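# Unlatch boot-drive carrier, pull it, place in tray

## Task

Release the latch of the boot-drive carrier in the back panel (the latch's upper end pivots outward and downward), slide the carrier out of its slot, and set it on the bottom of the parts tray. No part of the carrier, including the opened latch, may rest on the top edge of the tray's rim. The tray is loose, so at the end it must sit flat on the table with nothing hanging past the table edge. Everything must stay in place without the robot holding it.

## Robot and tools

Robot: a single six-joint arm (uf850) with a two-finger parallel gripper and one camera, cam_wrist (672x504), mounted on the hand. Joint order everywhere, in commands and in result lists: waist (joint1), shoulder (joint2), elbow (joint3), forearm roll (joint4), wrist pitch (joint5), wrist roll (joint6). The seventh number is the gripper. Stated joint ranges in rad: waist -6.283 to 6.283, shoulder -2.304 to 2.304, elbow -4.224 to 0.061, forearm roll -6.283 to 6.283, wrist pitch -2.164 to 2.164, wrist roll -6.283 to 6.283. A joint's true end may differ by up to 0.010 rad.

Frame: the scene frame has its origin on the tabletop right under the arm base, +z up, and +y to the left when facing along +x. The base may be slightly tilted. The gripper fingers point along the hand's +z and close along its y. end_effector_position is the midpoint between the pads when closed, roughly 2 cm short of the fingertips; closing pushes the tips about 10 mm further along +z. The printed hand position gets less accurate at long reach.

execute_actions(actions): a list of actions run one after another. Each action is a table of 0 to 15 rows, each row 7 numbers in [-1, 1]; one row is applied per control step (1/30 s), and if fewer than 15 rows are given the last row repeats to fill 15 steps. The first six numbers are joint offsets, scaled so 1.0 = 2.036 rad, measured from the joint angles at the start of that action (not from the previous row). The seventh is an absolute gripper opening: +1 fully open, -1 closed. An empty list just returns the current state and images. An action that would push a joint more than 0.010 rad beyond its range is refused; if the first action fails this check or any action is malformed, nothing in the call runs. Joints asked to go past their real end stop there, and the result may say "joint sent to its limit" (its absence does not prove more room exists).

move(target, speed, blocking): target is one 7-number row; its six joint values are offsets (same 2.036 rad scale) from the Joint positions in the latest result that printed them, plus an absolute gripper opening sent at the start. All joints travel in sync, so the hand follows a curve; paths last between 0.5 and 10 s and are cut short at 10 s. speed is the top rate in rad/s of the joint with the longest way to go, 0.01 to 2, default 0.5. Paths ignore obstacles; faster contact and targets further past a contact press harder. With blocking=false a result comes after 0.5 s while the arm keeps going; until a result shows the move ended, other moves and execute_actions are refused, so use wait or stop. The result adds a move: line giving the ending (done, off_target, moving, held, fault), limits=held or limits=none, and the joint furthest from target.

wait(seconds): 0 to 10; the arm holds its last command, a running move continues, and it returns early if that move ends. stop(): brakes a running move (it needs some room; the fingers keep moving). zoom_image(camera, region): camera must be "cam_wrist", region is [x0, y0, x1, y1] in image pixels from the top-left, at most 504 by 504. show_instructions(): shows the reference images. read_manual(section): licence text, default "licences". finished_scene(scene): ends the current scene by its number and reports success; irreversible. Replying without a tool call ends the session.

Motion limits: per control step each joint target stays within 0.623 rad of its measured angle, and targets that would move the hand more than 70 mm from its measured spot are scaled back. Joint target speed is capped at 3.14 rad/s. Large offsets may need several actions, and unfinished motion should be recommanded.

Results: end_effector_position (m), end_effector_quat_wxyz, linear and angular velocities, Joint positions and Joint velocities (rad, rad/s, then finger gap in m, 0.084 when open), Joint targets, joint torques (with offsets and noise), grip_measured (opening on the command scale), and for execute_actions some step readings, with HELD marking steps that were held back. "joint command not followed" means the clearance check altered targets. Camera calibration is given as K, distortion and T_world_to_cam; these can be slightly off.

Gripping: to keep hold, command an opening well below grip_measured; lower means a harder squeeze, up to about 24 N per pad. Fast closing can squeeze too hard. Occasional tugs on held parts or pushes on loose items can happen.

Cautions: load limits (N m) are waist 53.4, shoulder 53.4, elbow 44.5, forearm roll 24, wrist pitch 16.9, wrist roll 16.9, including a held object's weight; reaching one triggers a TORQUE FAULT that backs the joint off, freezes it for 10 s and drops the rest of the call. Holding loads heats motors; MOTOR HOT appears at 65 °C and at 80 °C an OVER-TEMPERATURE FAULT brakes the arm. Avoid drops, slips, slamming, hard impacts and heavy pushing, and never knock or place anything off the table. Smooth, low-effort, quick motion is preferred.

Each tool is called after ">>>" as name(argument=value, ...) on one line, values as JSON.

Reference images:

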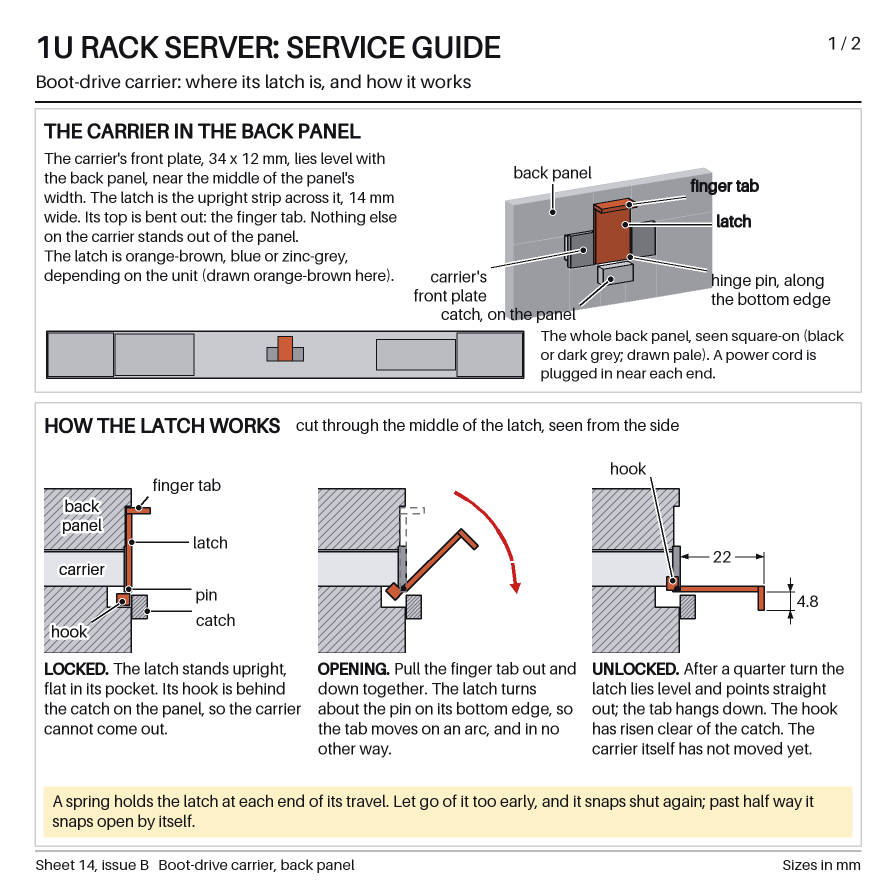

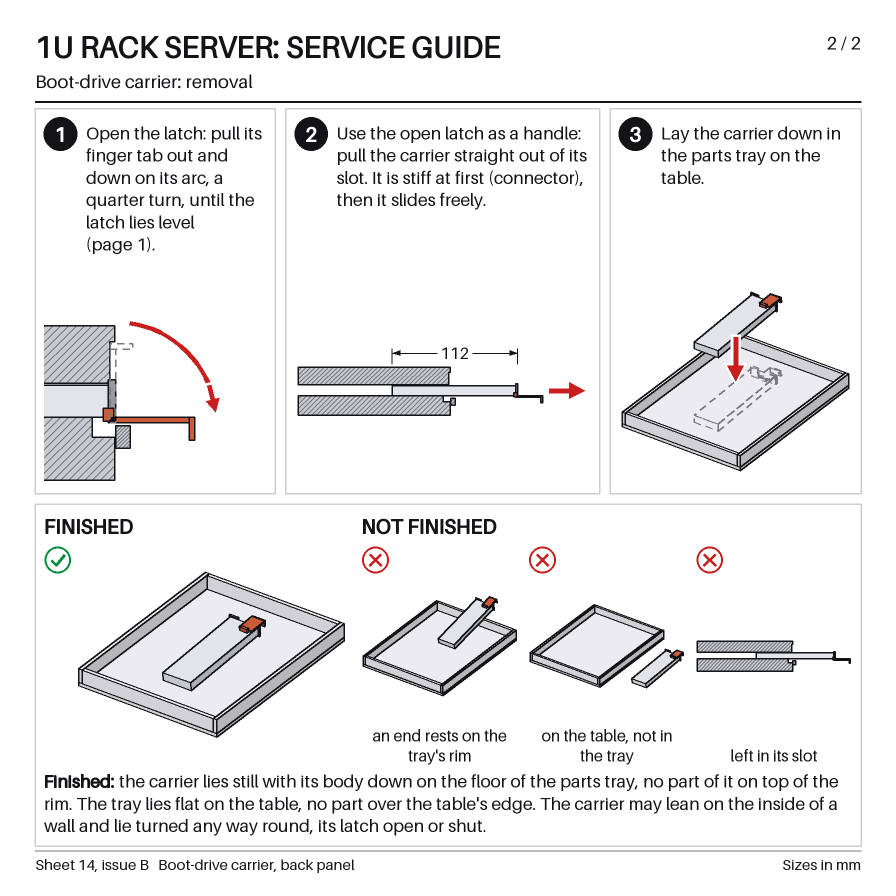

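## Session

>>> execute_actions(actions=[])

Scene clock: 0.00 s.
end_effector_position=(+0.4218, +0.5607, +0.2728) grip_measured=+1.00 end_effector_quat_wxyz=(+0.426, +0.886, -0.139, -0.119) end_effector_velocity=(-0.000, +0.000, +0.000) end_effector_angular_velocity=(-0.000, +0.000, -0.000)
Joint names: [waist, shoulder, elbow, forearm roll, wrist pitch, wrist roll]
Joint positions: [ 0.636 -0.221 -1.478  0.127 -1.487  0.72   0.084]
Joint velocities: [ 0.     0.    -0.     0.    -0.001  0.    -0.   ]
Joint torques (N m, as the arm reports them, + toward a larger angle): no reading
Joint targets: [0.636 -0.221 -1.478 0.127 -1.487 0.720]

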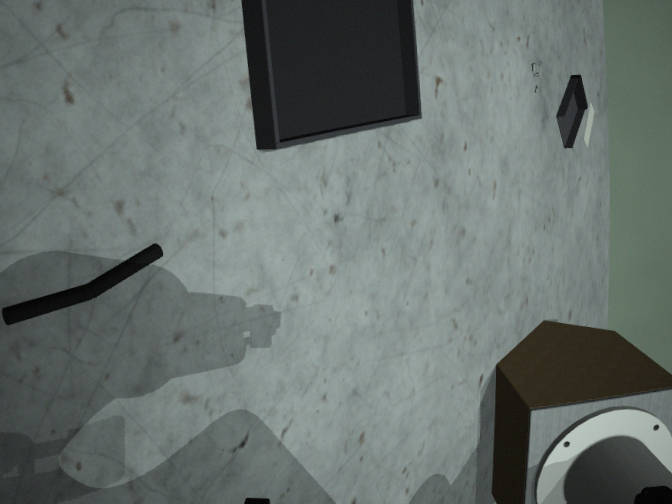

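>>> move(target=[-0.668,0.240,0.296,0.503,-0.210,0.297,1], speed=1.0)

Scene clock: 122.17 s.
end_effector_position=(+0.3613, +0.4602, +0.5901) grip_measured=+1.00 end_effector_quat_wxyz=(+0.230, -0.489, +0.831, +0.136) end_effector_velocity=(-0.000, -0.000, +0.000) end_effector_angular_velocity=(+0.002, -0.003, -0.002)
Joint names: [waist, shoulder, elbow, forearm roll, wrist pitch, wrist roll]
Joint positions: [-0.724  0.267 -0.876  1.15  -1.915  1.325  0.084]
Joint velocities: [-0.003  0.002  0.002  0.002 -0.     0.001 -0.   ]
Joint torques (N m, as the arm reports them, + toward a larger angle): [ -5.13  -4.28 -15.02   1.3   -0.24   0.89]
Joint targets: [-0.724 0.267 -0.876 1.151 -1.915 1.325]
move: done; limits=none; farthest joint: the shoulder, 0.001 radians from its target (0.489 radians at the start)
camera_calibration (this result's frames):
cam_wrist: T_world_to_cam=[[-0.886039, 0.462997, 0.0238479, 0.118614], [0.411968, 0.762706, 0.49856, -0.720264], [0.212643, 0.451569, -0.866527, 0.359575], [0, 0, 0, 1]] pos_world=[0.325361, 0.332059, 0.667848]

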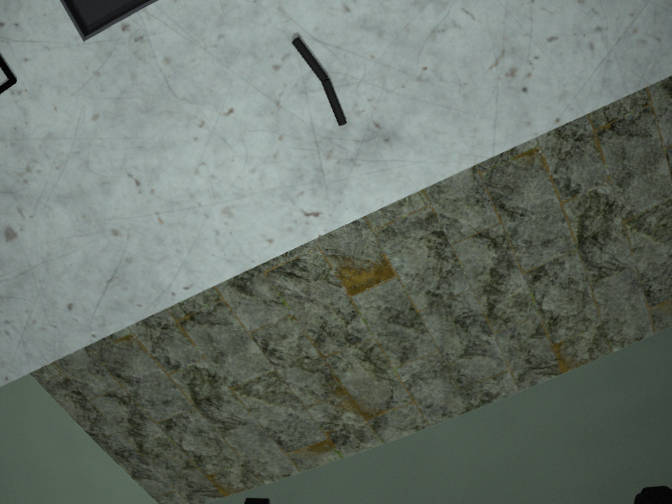

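>>> move(target=[0,0,0,-0.049,0.353,-0.995,1], speed=1.5)

Scene clock: 133.30 s.
end_effector_position=(+0.4519, +0.3139, +0.6114) grip_measured=+1.00 end_effector_quat_wxyz=(+0.040, +0.934, -0.111, +0.336) end_effector_velocity=(-0.000, -0.000, +0.000) end_effector_angular_velocity=(-0.002, -0.001, +0.001)
Joint names: [waist, shoulder, elbow, forearm roll, wrist pitch, wrist roll]
Joint positions: [-0.724  0.267 -0.876  1.051 -1.196 -0.7    0.084]
Joint velocities: [-0.001  0.001  0.    -0.     0.001 -0.002 -0.   ]
Joint torques (N m, as the arm reports them, + toward a larger angle): [ -8.15  -3.09 -16.31   1.16   0.49   0.78]
Joint targets: [-0.724 0.267 -0.876 1.051 -1.196 -0.701]
move: done; limits=none; farthest joint: the waist, 0.000 radians from its target (0.000 radians at the start)
camera_calibration (this result's frames):
cam_wrist: T_world_to_cam=[[-0.247299, -0.968462, 0.0304122, 0.422876], [-0.740555, 0.168675, -0.650482, 0.753208], [0.624838, -0.183385, -0.758912, 0.372067], [0, 0, 0, 1]] pos_world=[0.429887, 0.350723, 0.759454]

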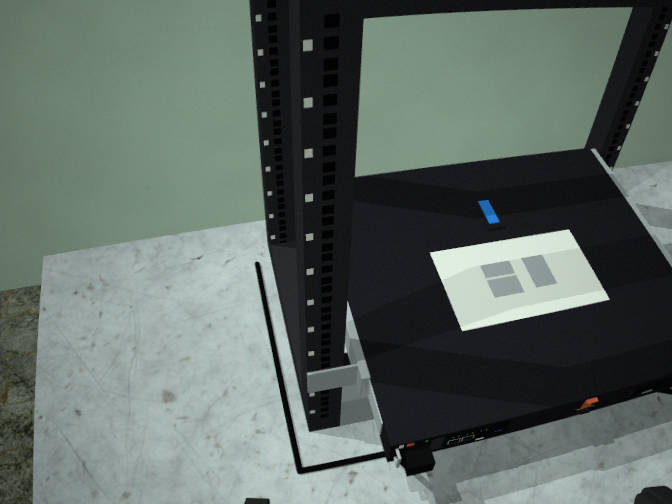

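>>> move(target=[0.0241,-0.531,0.1925,0.4794,-0.0918,-0.9057,-0.4], speed=1.3)

Scene clock: 184.30 s.
end_effector_position=(+0.4289, -0.0027, +0.2801) grip_measured=-0.42 end_effector_quat_wxyz=(+0.000, +0.887, +0.000, +0.462) end_effector_velocity=(-0.001, -0.000, -0.001) end_effector_angular_velocity=(-0.000, -0.000, -0.001)
Joint names: [waist, shoulder, elbow, forearm roll, wrist pitch, wrist roll]
Joint positions: [-0.675 -0.814 -0.484  2.026 -1.383 -2.544  0.026]
Joint velocities: [ 0.    -0.002  0.002  0.002 -0.001 -0.003 -0.   ]
Joint torques (N m, as the arm reports them, + toward a larger angle): [-17.08  22.8  -15.43   1.76  -1.1    0.89]
Joint targets: [-0.675 -0.814 -0.484 2.027 -1.383 -2.544]
move: done; limits=none; farthest joint: the waist, 0.000 radians from its target (0.049 radians at the start)
camera_calibration (this result's frames):
cam_wrist: T_world_to_cam=[[-0.0205114, -0.999425, 0.0270082, 0.0241869], [-0.559218, -0.0109244, -0.828949, 0.545818], [0.828767, -0.0321064, -0.558672, -0.0661278], [0, 0, 0, 1]] pos_world=[0.360532, 0.0280126, 0.414859]

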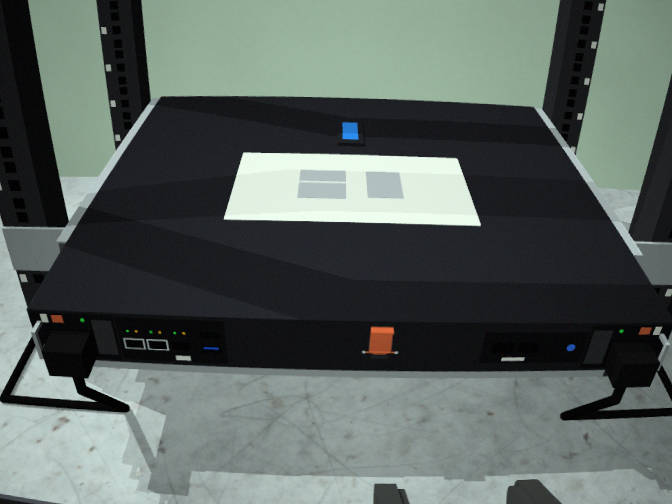

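>>> zoom_image(camera="cam_wrist", region=[340,305,420,375])

Region (340, 305, 420, 375) of cam_wrist's 672x504 image, scaled by 6.300, with more detail than that image has; it fills the top 441 rows of this view, and the rest is white.

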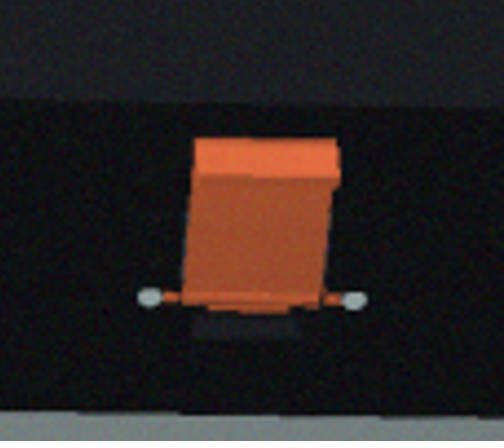

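>>> zoom_image(camera="cam_wrist", region=[572,290,672,390])

>>> zoom_image(camera="cam_wrist", region=[10,280,110,380])

Region (572, 290, 672, 390) of cam_wrist's 672x504 image, scaled by 5.040, with more detail than that image has.

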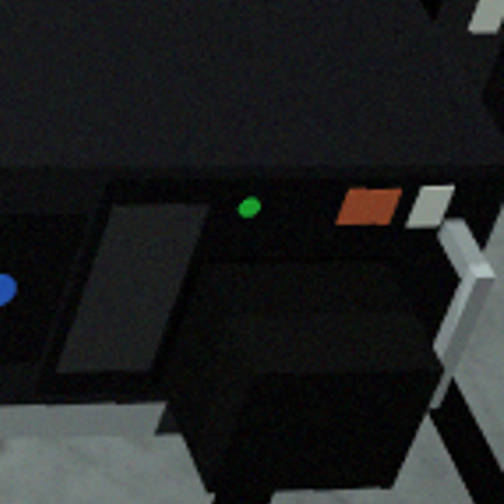

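Region (10, 280, 110, 380) of cam_wrist's 672x504 image, scaled by 5.040, with more detail than that image has.

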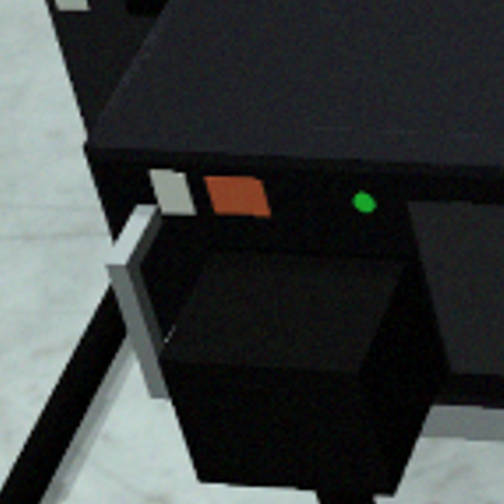

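>>> zoom_image(camera="cam_wrist", region=[360,454,580,504])

Region (360, 454, 580, 504) of cam_wrist's 672x504 image, scaled by 2.291, with more detail than that image has; it fills the top 115 rows of this view, and the rest is white.

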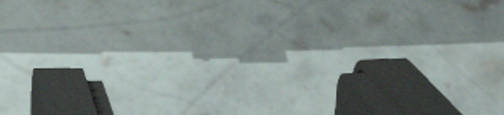

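>>> move(target=[0.1598,-0.0912,-0.4515,-0.5175,0.1701,0.6481,-0.4], speed=1.0)

Scene clock: 304.37 s.
end_effector_position=(+0.6004, -0.0133, +0.2397) grip_measured=-0.42 end_effector_quat_wxyz=(-0.000, +1.000, +0.000, -0.000) end_effector_velocity=(+0.001, +0.000, +0.000) end_effector_angular_velocity=(-0.002, +0.001, +0.001)
Joint names: [waist, shoulder, elbow, forearm roll, wrist pitch, wrist roll]
Joint positions: [-0.35  -0.999 -1.403  0.973 -1.037 -1.225  0.026]
Joint velocities: [ 0.001 -0.    -0.003 -0.002  0.     0.003  0.   ]
Joint torques (N m, as the arm reports them, + toward a larger angle): [-24.12  30.   -16.08   0.89  -0.06   0.77]
Joint targets: [-0.349 -0.999 -1.403 0.973 -1.037 -1.225]
move: done; limits=none; farthest joint: the forearm roll, 0.001 radians from its target (1.054 radians at the start)
camera_calibration (this result's frames):
cam_wrist: T_world_to_cam=[[0.0100743, -0.999438, 0.0319727, -0.00135765], [-0.999794, -0.0106316, -0.0173093, 0.678083], [0.0176395, -0.0317917, -0.999339, 0.361429], [0, 0, 0, 1]] pos_world=[0.671581, 0.0173427, 0.372971]

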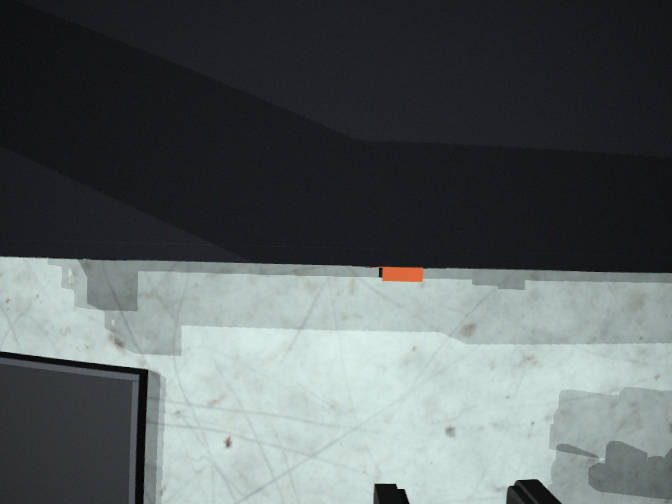

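>>> zoom_image(camera="cam_wrist", region=[362,250,442,300])

Region (362, 250, 442, 300) of cam_wrist's 672x504 image, scaled by 6.300, with more detail than that image has; it fills the top 315 rows of this view, and the rest is white.

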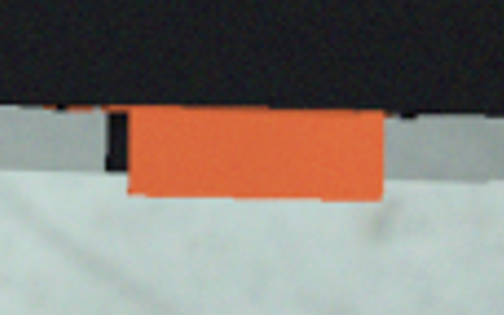

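>>> move(target=[0.0518,-0.0479,-0.0286,0.0520,0.0266,0,-0.4], speed=0.2)

Scene clock: 337.50 s.
end_effector_position=(+0.6249, -0.0080, +0.1633) grip_measured=-0.42 end_effector_quat_wxyz=(-0.000, +1.000, -0.007, -0.000) end_effector_velocity=(+0.001, +0.000, -0.002) end_effector_angular_velocity=(+0.001, +0.000, -0.000)
Joint names: [waist, shoulder, elbow, forearm roll, wrist pitch, wrist roll]
Joint positions: [-0.245 -1.096 -1.461  1.079 -0.983 -1.225  0.026]
Joint velocities: [ 0.003 -0.003 -0.002  0.003  0.001  0.     0.   ]
Joint torques (N m, as the arm reports them, + toward a larger angle): [-26.94  31.64 -14.63   0.56  -0.32   1.02]
Joint targets: [-0.244 -1.097 -1.461 1.079 -0.983 -1.225]
move: done; limits=none; farthest joint: the waist, 0.000 radians from its target (0.105 radians at the start)
camera_calibration (this result's frames):
cam_wrist: T_world_to_cam=[[-0.00517873, -0.999471, 0.0321165, 0.015686], [-0.999838, 0.0046223, -0.0173756, 0.701514], [0.017218, -0.0322013, -0.999333, 0.285082], [0, 0, 0, 1]] pos_world=[0.696574, 0.0216151, 0.296578]

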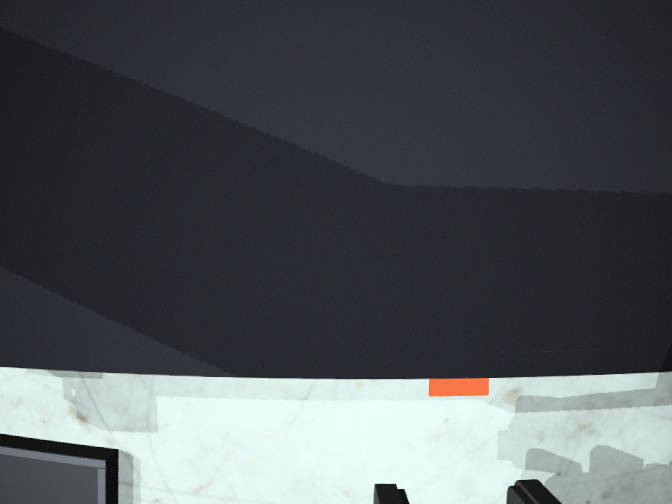

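>>> zoom_image(camera="cam_wrist", region=[370,364,550,504])

>>> zoom_image(camera="cam_wrist", region=[420,365,500,405])

Region (370, 364, 550, 504) of cam_wrist's 672x504 image, scaled by 2.800, with more detail than that image has.

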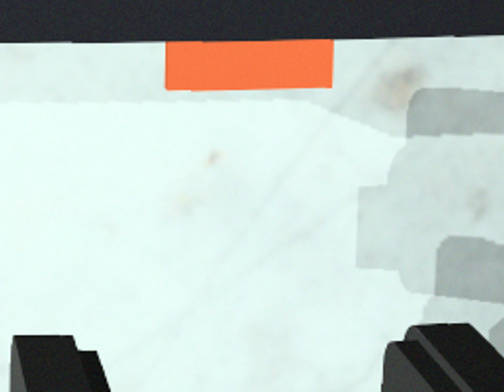

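Region (420, 365, 500, 405) of cam_wrist's 672x504 image, scaled by 6.300, with more detail than that image has.

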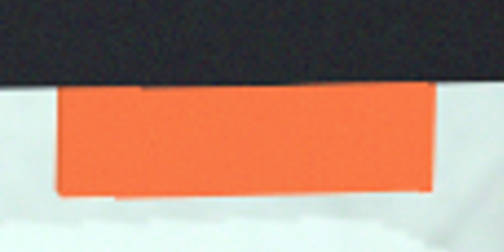

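>>> move(target=[0.00565,-0.0168,-0.04083,-0.00918,-0.0097,0.02637,-0.4], speed=0.12)

Scene clock: 378.37 s.
end_effector_position=(+0.6486, -0.0067, +0.1633) grip_measured=-0.42 end_effector_quat_wxyz=(-0.000, +1.000, -0.007, -0.000) end_effector_velocity=(+0.001, +0.000, -0.000) end_effector_angular_velocity=(+0.001, +0.001, -0.001)
Joint names: [waist, shoulder, elbow, forearm roll, wrist pitch, wrist roll]
Joint positions: [-0.233 -1.13  -1.544  1.06  -1.003 -1.171  0.026]
Joint velocities: [ 0.001 -0.001 -0.003 -0.001 -0.002  0.003  0.   ]
Joint torques (N m, as the arm reports them, + toward a larger angle): [-26.74  36.11 -14.65   1.05   0.     0.81]
Joint targets: [-0.233 -1.131 -1.544 1.060 -1.003 -1.171]
move: done; limits=none; farthest joint: the waist, 0.000 radians from its target (0.011 radians at the start)
camera_calibration (this result's frames):
cam_wrist: T_world_to_cam=[[-0.0051843, -0.999473, 0.0320425, 0.0171018], [-0.999839, 0.00462963, -0.0173606, 0.725131], [0.0172031, -0.0321273, -0.999336, 0.284723], [0, 0, 0, 1]] pos_world=[0.720204, 0.022883, 0.296575]

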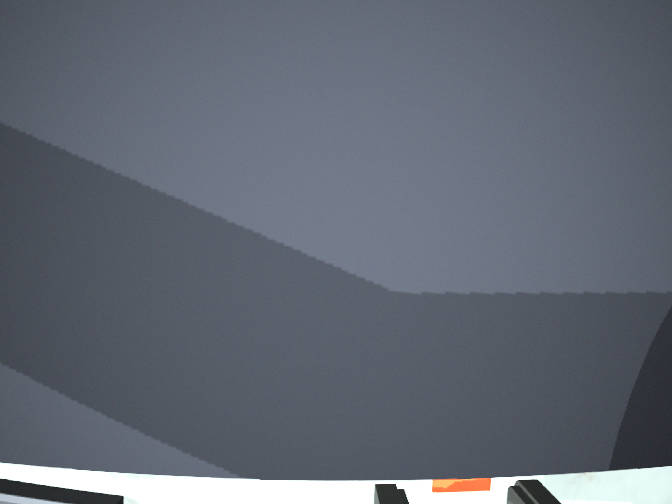

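>>> zoom_image(camera="cam_wrist", region=[370,464,550,504])

Region (370, 464, 550, 504) of cam_wrist's 672x504 image, scaled by 2.800, with more detail than that image has.

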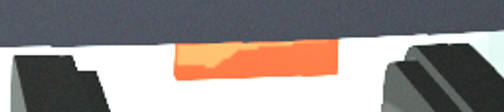

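>>> move(target=[0.0011,-0.00326,-0.00792,-0.00178,-0.00188,0.00512,-0.55], speed=0.03)

>>> execute_actions(actions=[[[0,0,0,0,0,0,-0.58],[0,0,0,0,0,0,-0.6],[0,0,0,0,0,0,-0.62],[0,0,0,0,0,0,-0.64],[0,0,0,0,0,0,-0.66],[0,0,0,0,0,0,-0.68],[0,0,0,0,0,0,-0.7],[0,0,0,0,0,0,-0.72],[0,0,0,0,0,0,-0.74],[0,0,0,0,0,0,-0.76],[0,0,0,0,0,0,-0.79],[0,0,0,0,0,0,-0.82],[0,0,0,0,0,0,-0.85],[0,0,0,0,0,0,-0.88],[0,0,0,0,0,0,-0.9]]])

Scene clock: 400.87 s.
end_effector_position=(+0.6520, -0.0064, +0.1630) grip_measured=-0.57 end_effector_quat_wxyz=(-0.001, +1.000, -0.008, -0.001) end_effector_velocity=(+0.001, +0.000, +0.000) end_effector_angular_velocity=(-0.001, -0.001, -0.000)
Joint names: [waist, shoulder, elbow, forearm roll, wrist pitch, wrist roll]
Joint positions: [-0.231 -1.137 -1.559  1.056 -1.008 -1.161  0.019]
Joint velocities: [ 0.    -0.001 -0.004 -0.001  0.     0.003  0.   ]
Joint torques (N m, as the arm reports them, + toward a larger angle): [-26.33  36.7  -20.6    3.63   0.97   0.95]
Joint targets: [-0.231 -1.137 -1.560 1.057 -1.007 -1.161]
move: done; limits=none; farthest joint: the elbow, 0.002 radians from its target (0.016 radians at the start)
camera_calibration (this result's frames):
cam_wrist: T_world_to_cam=[[-0.00592582, -0.999509, 0.0307768, 0.0180842], [-0.999866, 0.00545194, -0.0154585, 0.728256], [0.0152832, -0.0308643, -0.999407, 0.2856], [0, 0, 0, 1]] pos_world=[0.7239, 0.0229197, 0.296131]

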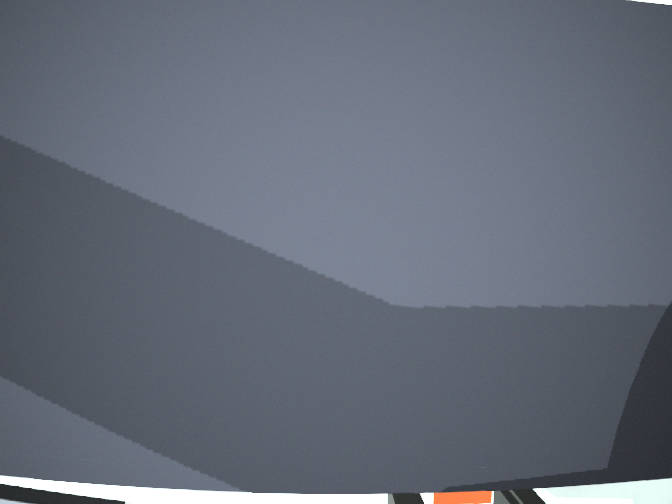

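Scene clock: 401.37 s.
end_effector_position=(+0.6519, -0.0068, +0.1628) grip_measured=-0.74 end_effector_quat_wxyz=(-0.000, +1.000, -0.008, -0.001) end_effector_velocity=(-0.001, +0.000, -0.000) end_effector_angular_velocity=(+0.002, +0.002, -0.001)
Joint names: [waist, shoulder, elbow, forearm roll, wrist pitch, wrist roll]
Joint positions: [-0.231 -1.137 -1.558  1.056 -1.007 -1.161  0.012]
Joint velocities: [-0.    -0.     0.001 -0.    -0.002 -0.001 -0.   ]
Joint torques (N m, as the arm reports them, + toward a larger angle): [-27.    41.45 -19.72   3.86  -0.2    0.93]
Joint targets: [-0.231 -1.137 -1.559 1.056 -1.008 -1.161]
Step readings (joint positions):
0: [-0.231 -1.137 -1.559 1.056 -1.008 -1.161]
1: [-0.231 -1.137 -1.559 1.056 -1.008 -1.161]
2: [-0.231 -1.137 -1.559 1.056 -1.008 -1.161]
4: [-0.231 -1.137 -1.559 1.056 -1.008 -1.161]
8: [-0.231 -1.138 -1.558 1.056 -1.006 -1.161]
15: Joint positions above
camera_calibration (this result's frames):
cam_wrist: T_world_to_cam=[[-0.00630512, -0.999479, 0.0316425, 0.0178416], [-0.999862, 0.00581421, -0.0155824, 0.728206], [0.0153903, -0.0317363, -0.999378, 0.285308], [0, 0, 0, 1]] pos_world=[0.723827, 0.022653, 0.295913]

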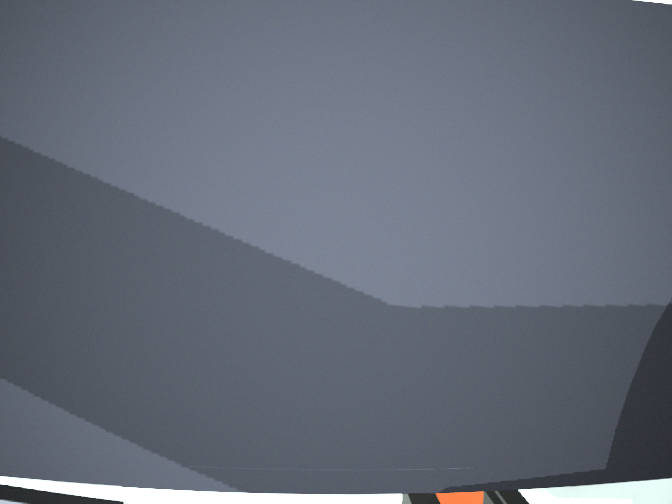

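>>> wait(seconds=0)

>>> zoom_image(camera="cam_wrist", region=[390,474,540,504])

Scene clock: 408.13 s.
end_effector_position=(+0.6520, -0.0065, +0.1630) grip_measured=-0.74 end_effector_quat_wxyz=(-0.001, +1.000, -0.008, -0.001) end_effector_velocity=(-0.000, -0.000, -0.000) end_effector_angular_velocity=(+0.001, +0.000, -0.000)
Joint names: [waist, shoulder, elbow, forearm roll, wrist pitch, wrist roll]
Joint positions: [-0.231 -1.137 -1.558  1.056 -1.008 -1.161  0.011]
Joint velocities: [-0.    -0.     0.     0.    -0.001 -0.    -0.   ]
Joint torques (N m, as the arm reports them, + toward a larger angle): [-27.3   45.3  -21.84   3.85  -1.49   0.67]
Joint targets: [-0.231 -1.137 -1.559 1.056 -1.008 -1.161]
camera_calibration (this result's frames):
cam_wrist: T_world_to_cam=[[-0.00594366, -0.999508, 0.0307976, 0.0180787], [-0.999866, 0.00546957, -0.0154552, 0.728248], [0.0152791, -0.0308853, -0.999406, 0.285598], [0, 0, 0, 1]] pos_world=[0.723893, 0.0229074, 0.296127]

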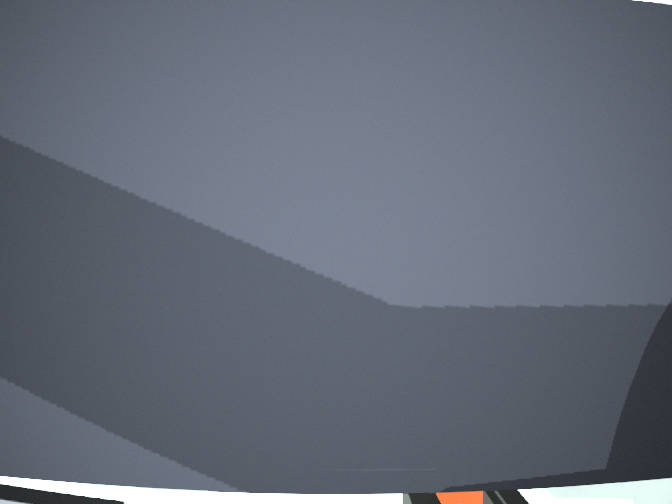

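Region (390, 474, 540, 504) of cam_wrist's 672x504 image, scaled by 3.360, with more detail than that image has; it fills the top 101 rows of this view, and the rest is white.

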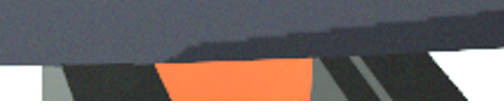

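>>> move(target=[-0.00022,0.00345,0.00969,0.00337,0.00295,-0.00657,-0.95], speed=0.03)

>>> zoom_image(camera="cam_wrist", region=[390,444,540,504])

Scene clock: 450.90 s.
end_effector_position=(+0.6468, -0.0064, +0.1616) grip_measured=-0.74 end_effector_quat_wxyz=(-0.001, +1.000, -0.008, -0.001) end_effector_velocity=(-0.001, +0.000, -0.001) end_effector_angular_velocity=(-0.000, -0.000, +0.000)
Joint names: [waist, shoulder, elbow, forearm roll, wrist pitch, wrist roll]
Joint positions: [-0.232 -1.13  -1.539  1.063 -1.002 -1.174  0.011]
Joint velocities: [ 0.001  0.001  0.003  0.002  0.002 -0.002  0.   ]
Joint torques (N m, as the arm reports them, + toward a larger angle): [-20.49  37.98 -16.3    1.69  -2.12   0.7 ]
Joint targets: [-0.232 -1.130 -1.539 1.063 -1.002 -1.175]
move: done; limits=none; farthest joint: the elbow, 0.001 radians from its target (0.020 radians at the start)
camera_calibration (this result's frames):
cam_wrist: T_world_to_cam=[[-0.00576396, -0.999519, 0.0304718, 0.0181331], [-0.999863, 0.00528835, -0.0156657, 0.723105], [0.015497, -0.0305579, -0.999413, 0.284164], [0, 0, 0, 1]] pos_world=[0.718707, 0.0229838, 0.294772]

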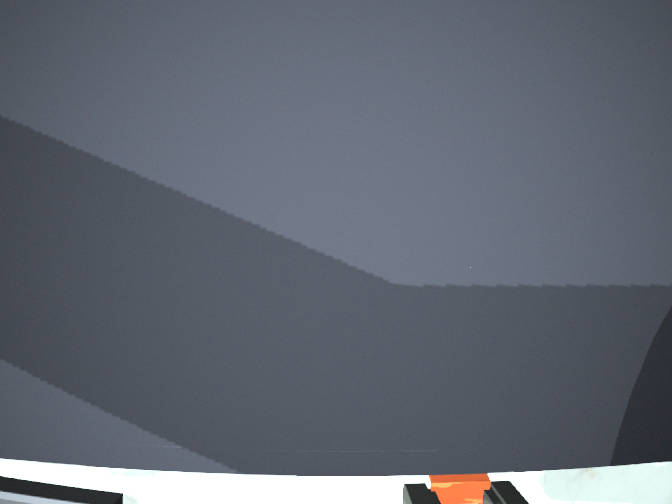

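Region (390, 444, 540, 504) of cam_wrist's 672x504 image, scaled by 3.360, with more detail than that image has; it fills the top 202 rows of this view, and the rest is white.

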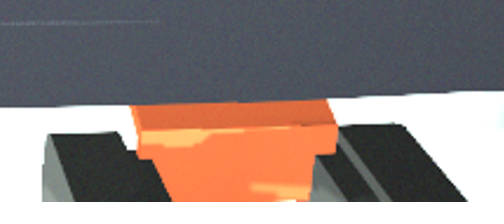

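>>> execute_actions(actions=[[[0.00005,0.00032,0.0011,0.00049,0.0004,-0.0008,-0.95],[0.00011,0.00064,0.0022,0.00097,0.00079,-0.0016,-0.95],[0.00016,0.00096,0.0033,0.00146,0.00119,-0.0024,-0.95],[0.00022,0.00128,0.0044,0.00195,0.00159,-0.0032,-0.95],[0.00027,0.0016,0.0055,0.00243,0.00198,-0.004,-0.95],[0.00033,0.00192,0.0066,0.00292,0.00238,-0.0048,-0.95],[0.00038,0.00224,0.0077,0.0034,0.00277,-0.0056,-0.95],[0.00044,0.00256,0.00879,0.00389,0.00317,-0.00641,-0.95]],[[0.00018,0.00014,0.00087,0.00056,0.00042,-0.00073,-0.95],[0.00035,0.00027,0.00175,0.00112,0.00084,-0.00146,-0.95],[0.00053,0.00041,0.00262,0.00168,0.00125,-0.00219,-0.95],[0.0007,0.00054,0.0035,0.00224,0.00167,-0.00293,-0.95],[0.00088,0.00068,0.00437,0.0028,0.00209,-0.00366,-0.95],[0.00106,0.00081,0.00524,0.00336,0.0025,-0.00439,-0.95],[0.00123,0.00095,0.00612,0.00392,0.00292,-0.00512,-0.95],[0.00141,0.00108,0.00699,0.00448,0.00334,-0.00585,-0.95]],[[0.00027,-0.00004,0.0006,0.00058,0.0004,-0.00061,-0.95],[0.00054,-0.00008,0.0012,0.00116,0.0008,-0.00122,-0.95],[0.00081,-0.00012,0.0018,0.00174,0.0012,-0.00183,-0.95],[0.00108,-0.00016,0.0024,0.00232,0.0016,-0.00244,-0.95],[0.00134,-0.00019,0.003,0.0029,0.002,-0.00305,-0.95],[0.00161,-0.00023,0.0036,0.00348,0.0024,-0.00366,-0.95],[0.00188,-0.00027,0.0042,0.00406,0.0028,-0.00427,-0.95],[0.00215,-0.00031,0.00483,0.00464,0.00322,-0.00488,-0.95]]])

>>> zoom_image(camera="cam_wrist", region=[380,404,550,504])

Scene clock: 470.83 s.
end_effector_position=(+0.6354, -0.0063, +0.1505) grip_measured=-0.72 end_effector_quat_wxyz=(-0.001, +1.000, -0.008, -0.002) end_effector_velocity=(-0.001, -0.000, -0.002) end_effector_angular_velocity=(-0.001, -0.002, +0.000)
Joint names: [waist, shoulder, elbow, forearm roll, wrist pitch, wrist roll]
Joint positions: [-0.224 -1.124 -1.499  1.087 -0.984 -1.207  0.012]
Joint velocities: [ 0.001 -0.     0.004  0.005  0.004 -0.006  0.   ]
Joint torques (N m, as the arm reports them, + toward a larger angle): [-21.78  38.73 -18.62   2.63  -1.48   0.69]
Joint targets: [-0.224 -1.124 -1.499 1.088 -0.983 -1.208]
Step readings (joint positions; steps 1 to 15: 1st action; 16 to 30: 2nd action; 31 to 45: 3rd action):
0: [-0.232 -1.130 -1.539 1.063 -1.002 -1.175]
1: [-0.232 -1.130 -1.539 1.063 -1.002 -1.175]
2: [-0.232 -1.130 -1.539 1.063 -1.002 -1.175]
4: [-0.232 -1.130 -1.537 1.064 -1.001 -1.176]
8: [-0.231 -1.128 -1.530 1.066 -0.999 -1.181]
15: [-0.231 -1.125 -1.522 1.070 -0.996 -1.187]
16: [-0.231 -1.125 -1.522 1.070 -0.996 -1.187]
17: [-0.231 -1.125 -1.522 1.070 -0.996 -1.187]
19: [-0.231 -1.125 -1.520 1.071 -0.995 -1.188]
23: [-0.230 -1.124 -1.515 1.074 -0.993 -1.193]
30: [-0.228 -1.123 -1.508 1.078 -0.990 -1.198]
31: [-0.228 -1.123 -1.508 1.079 -0.990 -1.198]
32: [-0.228 -1.123 -1.508 1.079 -0.990 -1.198]
34: [-0.228 -1.123 -1.507 1.080 -0.989 -1.199]
38: [-0.226 -1.124 -1.503 1.083 -0.987 -1.203]
45: Joint positions above
camera_calibration (this result's frames):
cam_wrist: T_world_to_cam=[[-0.00642273, -0.999521, 0.0302737, 0.0188967], [-0.999876, 0.00598454, -0.0145427, 0.71131], [0.0143546, -0.0303634, -0.999436, 0.273988], [0, 0, 0, 1]] pos_world=[0.70741, 0.02295, 0.283605]

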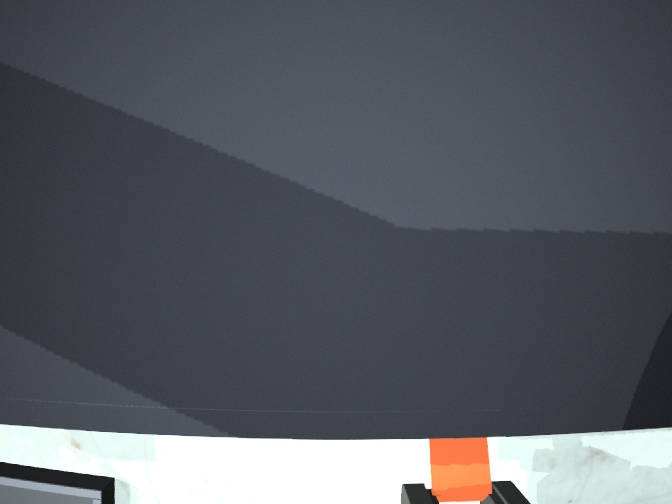

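Region (380, 404, 550, 504) of cam_wrist's 672x504 image, scaled by 2.965, with more detail than that image has; it fills the top 296 rows of this view, and the rest is white.

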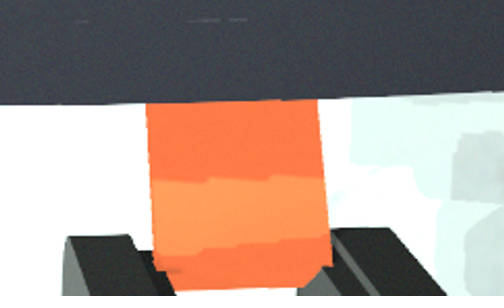

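>>> execute_actions(actions=[[[0.00035,-0.00021,0.00029,0.00056,0.00036,-0.00045,-0.95],[0.00069,-0.00043,0.00058,0.00113,0.00072,-0.0009,-0.95],[0.00104,-0.00064,0.00087,0.00169,0.00108,-0.00134,-0.95],[0.00139,-0.00086,0.00116,0.00225,0.00145,-0.00179,-0.95],[0.00173,-0.00107,0.00144,0.00281,0.00181,-0.00224,-0.95],[0.00208,-0.00128,0.00173,0.00338,0.00217,-0.00269,-0.95],[0.00242,-0.0015,0.00202,0.00394,0.00253,-0.00313,-0.95],[0.00277,-0.00171,0.00231,0.0045,0.00289,-0.00358,-0.95]],[[0,0,0,0,0,0,-0.8],[0,0,0,0,0,0,-0.75],[0,0,0,0,0,0,-0.7],[0,0,0,0,0,0,-0.67],[0,0,0,0,0,0,-0.64],[0,0,0,0,0,0,-0.6],[0,0,0,0,0,0,-0.55],[0,0,0,0,0,0,-0.5]]])

>>> zoom_image(camera="cam_wrist", region=[370,404,550,504])

Scene clock: 490.23 s.
end_effector_position=(+0.6342, -0.0059, +0.1454) grip_measured=-0.52 end_effector_quat_wxyz=(-0.001, +1.000, -0.008, -0.002) end_effector_velocity=(-0.003, -0.003, -0.002) end_effector_angular_velocity=(-0.004, +0.003, -0.006)
Joint names: [waist, shoulder, elbow, forearm roll, wrist pitch, wrist roll]
Joint positions: [-0.218 -1.127 -1.495  1.096 -0.979 -1.214  0.021]
Joint velocities: [-0.001 -0.003  0.004 -0.002  0.006  0.001  0.   ]
Joint torques (N m, as the arm reports them, + toward a larger angle): [-25.89  36.18 -15.26   0.42  -0.1    0.62]
Joint targets: [-0.219 -1.127 -1.494 1.096 -0.979 -1.214]
Step readings (joint positions; steps 1 to 15: 1st action; 16 to 30: 2nd action):
0: [-0.224 -1.124 -1.499 1.088 -0.983 -1.208]
1: [-0.224 -1.124 -1.499 1.088 -0.983 -1.208]
2: [-0.224 -1.124 -1.499 1.088 -0.983 -1.208]
4: [-0.223 -1.124 -1.498 1.089 -0.983 -1.208]
8: [-0.221 -1.126 -1.496 1.092 -0.981 -1.211]
15: [-0.219 -1.127 -1.494 1.096 -0.979 -1.214]
16: [-0.218 -1.127 -1.494 1.096 -0.978 -1.214]
17: [-0.218 -1.127 -1.494 1.096 -0.978 -1.214]
19: [-0.218 -1.127 -1.494 1.096 -0.978 -1.214]
23: [-0.218 -1.127 -1.496 1.097 -0.980 -1.214]
30: Joint positions above
camera_calibration (this result's frames):
cam_wrist: T_world_to_cam=[[-0.00605615, -0.999539, 0.0297363, 0.0193221], [-0.999881, 0.00563119, -0.0143541, 0.710006], [0.0141801, -0.0298197, -0.999455, 0.269045], [0, 0, 0, 1]] pos_world=[0.706223, 0.0233378, 0.278515]

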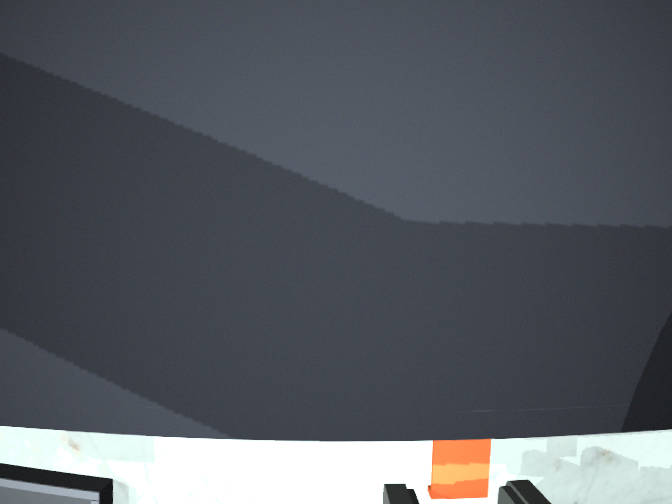

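Region (370, 404, 550, 504) of cam_wrist's 672x504 image, scaled by 2.800, with more detail than that image has.

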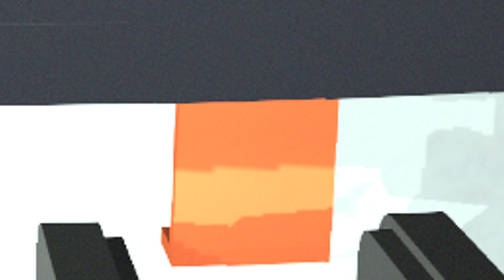

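>>> move(target=[0.00832,-0.01487,-0.02139,0.00296,-0.00035,0.00867,-0.55], speed=0.08)

>>> execute_actions(actions=[[[0,0,0,0,0,0,-0.6],[0,0,0,0,0,0,-0.63],[0,0,0,0,0,0,-0.66],[0,0,0,0,0,0,-0.68],[0,0,0,0,0,0,-0.7],[0,0,0,0,0,0,-0.72],[0,0,0,0,0,0,-0.74],[0,0,0,0,0,0,-0.76],[0,0,0,0,0,0,-0.79],[0,0,0,0,0,0,-0.82],[0,0,0,0,0,0,-0.85],[0,0,0,0,0,0,-0.88],[0,0,0,0,0,0,-0.92],[0,0,0,0,0,0,-0.96],[0,0,0,0,0,0,-1]]])

Scene clock: 509.37 s.
end_effector_position=(+0.6455, -0.0062, +0.1342) grip_measured=-0.57 end_effector_quat_wxyz=(-0.002, +1.000, -0.008, -0.002) end_effector_velocity=(+0.001, -0.001, -0.001) end_effector_angular_velocity=(-0.001, -0.001, -0.000)
Joint names: [waist, shoulder, elbow, forearm roll, wrist pitch, wrist roll]
Joint positions: [-0.202 -1.157 -1.538  1.102 -0.98  -1.197  0.019]
Joint velocities: [ 0.001 -0.003 -0.003  0.001  0.002  0.001 -0.   ]
Joint torques (N m, as the arm reports them, + toward a larger angle): [-24.92  35.82 -15.06   0.43  -0.27   0.99]
Joint targets: [-0.201 -1.157 -1.538 1.102 -0.980 -1.197]
move: done; limits=none; farthest joint: the waist, 0.000 radians from its target (0.017 radians at the start)
camera_calibration (this result's frames):
cam_wrist: T_world_to_cam=[[-0.00612739, -0.999545, 0.0295372, 0.0195122], [-0.99988, 0.00570437, -0.0143845, 0.721179], [0.0142095, -0.0296218, -0.99946, 0.257693], [0, 0, 0, 1]] pos_world=[0.71755, 0.0230228, 0.267351]

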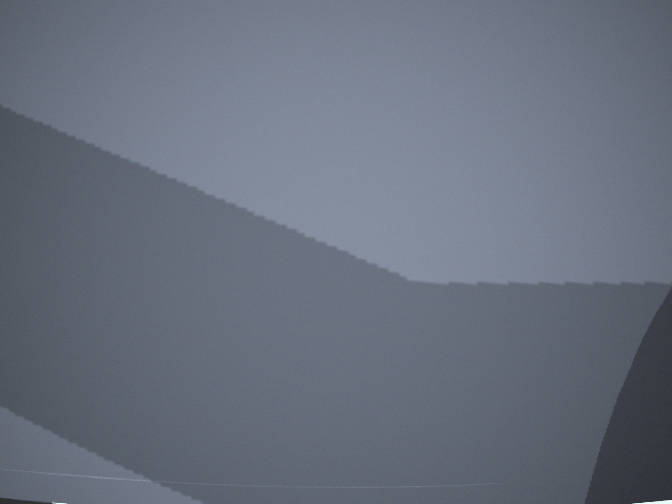

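Scene clock: 509.87 s.
end_effector_position=(+0.6455, -0.0066, +0.1342) grip_measured=-0.70 end_effector_quat_wxyz=(-0.001, +1.000, -0.008, -0.001) end_effector_velocity=(-0.000, +0.001, -0.000) end_effector_angular_velocity=(+0.002, +0.002, +0.001)
Joint names: [waist, shoulder, elbow, forearm roll, wrist pitch, wrist roll]
Joint positions: [-0.202 -1.157 -1.538  1.102 -0.979 -1.197  0.013]
Joint velocities: [ 0.    -0.    -0.    -0.    -0.002 -0.001  0.   ]
Joint torques (N m, as the arm reports them, + toward a larger angle): [-23.46  37.35 -15.16   0.64  -1.86   0.91]
Joint targets: [-0.202 -1.157 -1.538 1.102 -0.980 -1.197]
Step readings (joint positions):
0: [-0.202 -1.157 -1.538 1.102 -0.980 -1.197]
1: [-0.201 -1.157 -1.538 1.102 -0.980 -1.197]
2: [-0.201 -1.157 -1.538 1.102 -0.980 -1.197]
4: [-0.202 -1.157 -1.538 1.102 -0.980 -1.197]
8: [-0.202 -1.157 -1.538 1.102 -0.978 -1.197]
15: Joint positions above
camera_calibration (this result's frames):
cam_wrist: T_world_to_cam=[[-0.00651024, -0.999507, 0.0307255, 0.0191101], [-0.999873, 0.0060593, -0.0147469, 0.721202], [0.0145535, -0.0308176, -0.999419, 0.257409], [0, 0, 0, 1]] pos_world=[0.717488, 0.0226634, 0.267308]

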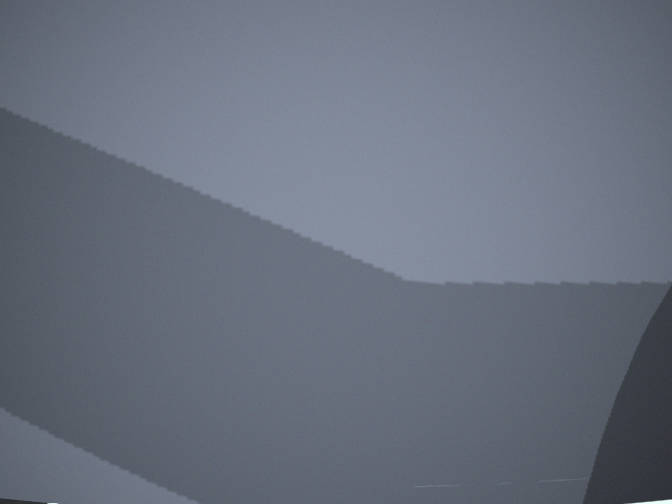

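>>> move(target=[-0.00239,0.00853,0.02075,0.00565,0.00461,-0.01382,-1], speed=0.03)

Scene clock: 554.43 s.
end_effector_position=(+0.6336, -0.0066, +0.1342) grip_measured=-0.70 end_effector_quat_wxyz=(-0.002, +1.000, -0.008, -0.002) end_effector_velocity=(-0.000, +0.000, -0.000) end_effector_angular_velocity=(-0.001, -0.001, +0.001)
Joint names: [waist, shoulder, elbow, forearm roll, wrist pitch, wrist roll]
Joint positions: [-0.206 -1.14  -1.496  1.113 -0.97  -1.225  0.013]
Joint velocities: [ 0.     0.001  0.002  0.001  0.001 -0.002 -0.   ]
Joint torques (N m, as the arm reports them, + toward a larger angle): [-26.43  32.48 -12.09   0.68  -0.58   0.98]
Joint targets: [-0.207 -1.140 -1.496 1.114 -0.969 -1.225]
move: done; limits=none; farthest joint: the wrist pitch, 0.001 radians from its target (0.010 radians at the start)
camera_calibration (this result's frames):
cam_wrist: T_world_to_cam=[[-0.0063544, -0.999546, 0.0294605, 0.0191481], [-0.999878, 0.00593101, -0.0144365, 0.709342], [0.0142552, -0.0295487, -0.999462, 0.257741], [0, 0, 0, 1]] pos_world=[0.705703, 0.0225482, 0.267279]

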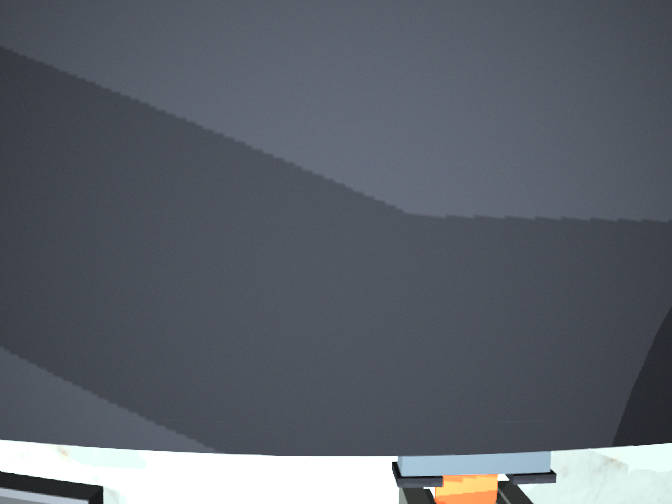

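>>> move(target=[-0.00337,0.01321,0.03149,0.0086,0.00695,-0.02063,-1], speed=0.08)

>>> move(target=[-0.00833,0.02568,0.06444,0.01865,0.01365,-0.04507,-1], speed=0.12)

Scene clock: 568.07 s.
end_effector_position=(+0.6156, -0.0062, +0.1342) grip_measured=-0.70 end_effector_quat_wxyz=(-0.001, +1.000, -0.008, -0.002) end_effector_velocity=(-0.000, +0.000, +0.000) end_effector_angular_velocity=(+0.000, -0.001, +0.000)
Joint names: [waist, shoulder, elbow, forearm roll, wrist pitch, wrist roll]
Joint positions: [-0.213 -1.113 -1.432  1.131 -0.956 -1.266  0.013]
Joint velocities: [-0.     0.001  0.002  0.001  0.    -0.002 -0.   ]
Joint torques (N m, as the arm reports them, + toward a larger angle): [-27.55  32.96 -13.56  -0.32  -0.39   0.99]
Joint targets: [-0.213 -1.113 -1.432 1.131 -0.956 -1.267]
move: done; limits=none; farthest joint: the wrist roll, 0.001 radians from its target (0.042 radians at the start)
camera_calibration (this result's frames):
cam_wrist: T_world_to_cam=[[-0.00636567, -0.999542, 0.0295696, 0.019426], [-0.999877, 0.00593891, -0.0144977, 0.691283], [0.0143155, -0.0296583, -0.999458, 0.257988], [0, 0, 0, 1]] pos_world=[0.687628, 0.0229631, 0.267296]

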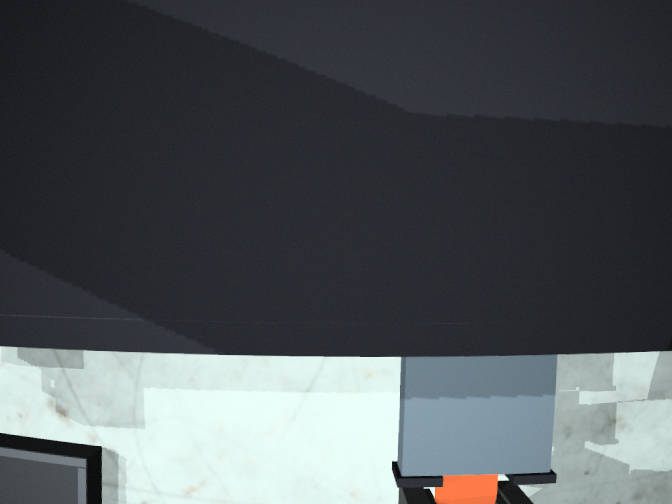

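Scene clock: 569.63 s.
end_effector_position=(+0.5758, -0.0056, +0.1342) grip_measured=-0.70 end_effector_quat_wxyz=(-0.002, +1.000, -0.008, -0.001) end_effector_velocity=(-0.002, -0.001, -0.000) end_effector_angular_velocity=(-0.000, +0.001, -0.003)
Joint names: [waist, shoulder, elbow, forearm roll, wrist pitch, wrist roll]
Joint positions: [-0.23  -1.061 -1.301  1.169 -0.929 -1.358  0.013]
Joint velocities: [-0.001  0.     0.004  0.001  0.002 -0.001  0.   ]
Joint torques (N m, as the arm reports them, + toward a larger angle): [-24.48  32.7  -15.05   0.66  -0.32   0.67]
Joint targets: [-0.230 -1.061 -1.301 1.169 -0.929 -1.358]
move: done; limits=none; farthest joint: the waist, 0.000 radians from its target (0.017 radians at the start)
camera_calibration (this result's frames):
cam_wrist: T_world_to_cam=[[-0.00630154, -0.999552, 0.0292712, 0.0197783], [-0.999872, 0.00586838, -0.0148606, 0.651571], [0.0146821, -0.0293611, -0.999461, 0.258371], [0, 0, 0, 1]] pos_world=[0.647819, 0.0235319, 0.267335]

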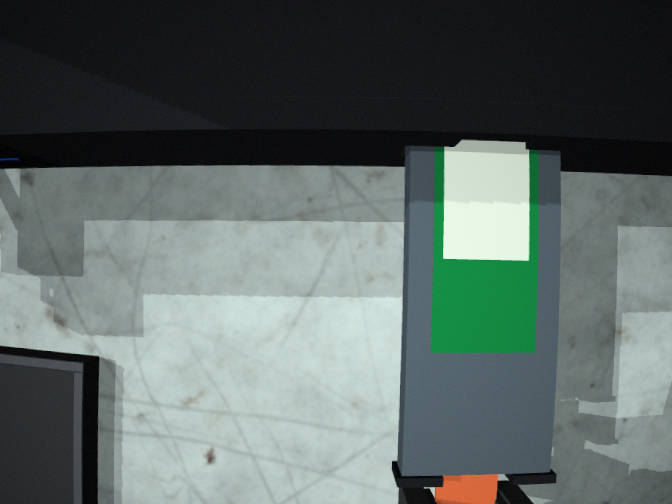

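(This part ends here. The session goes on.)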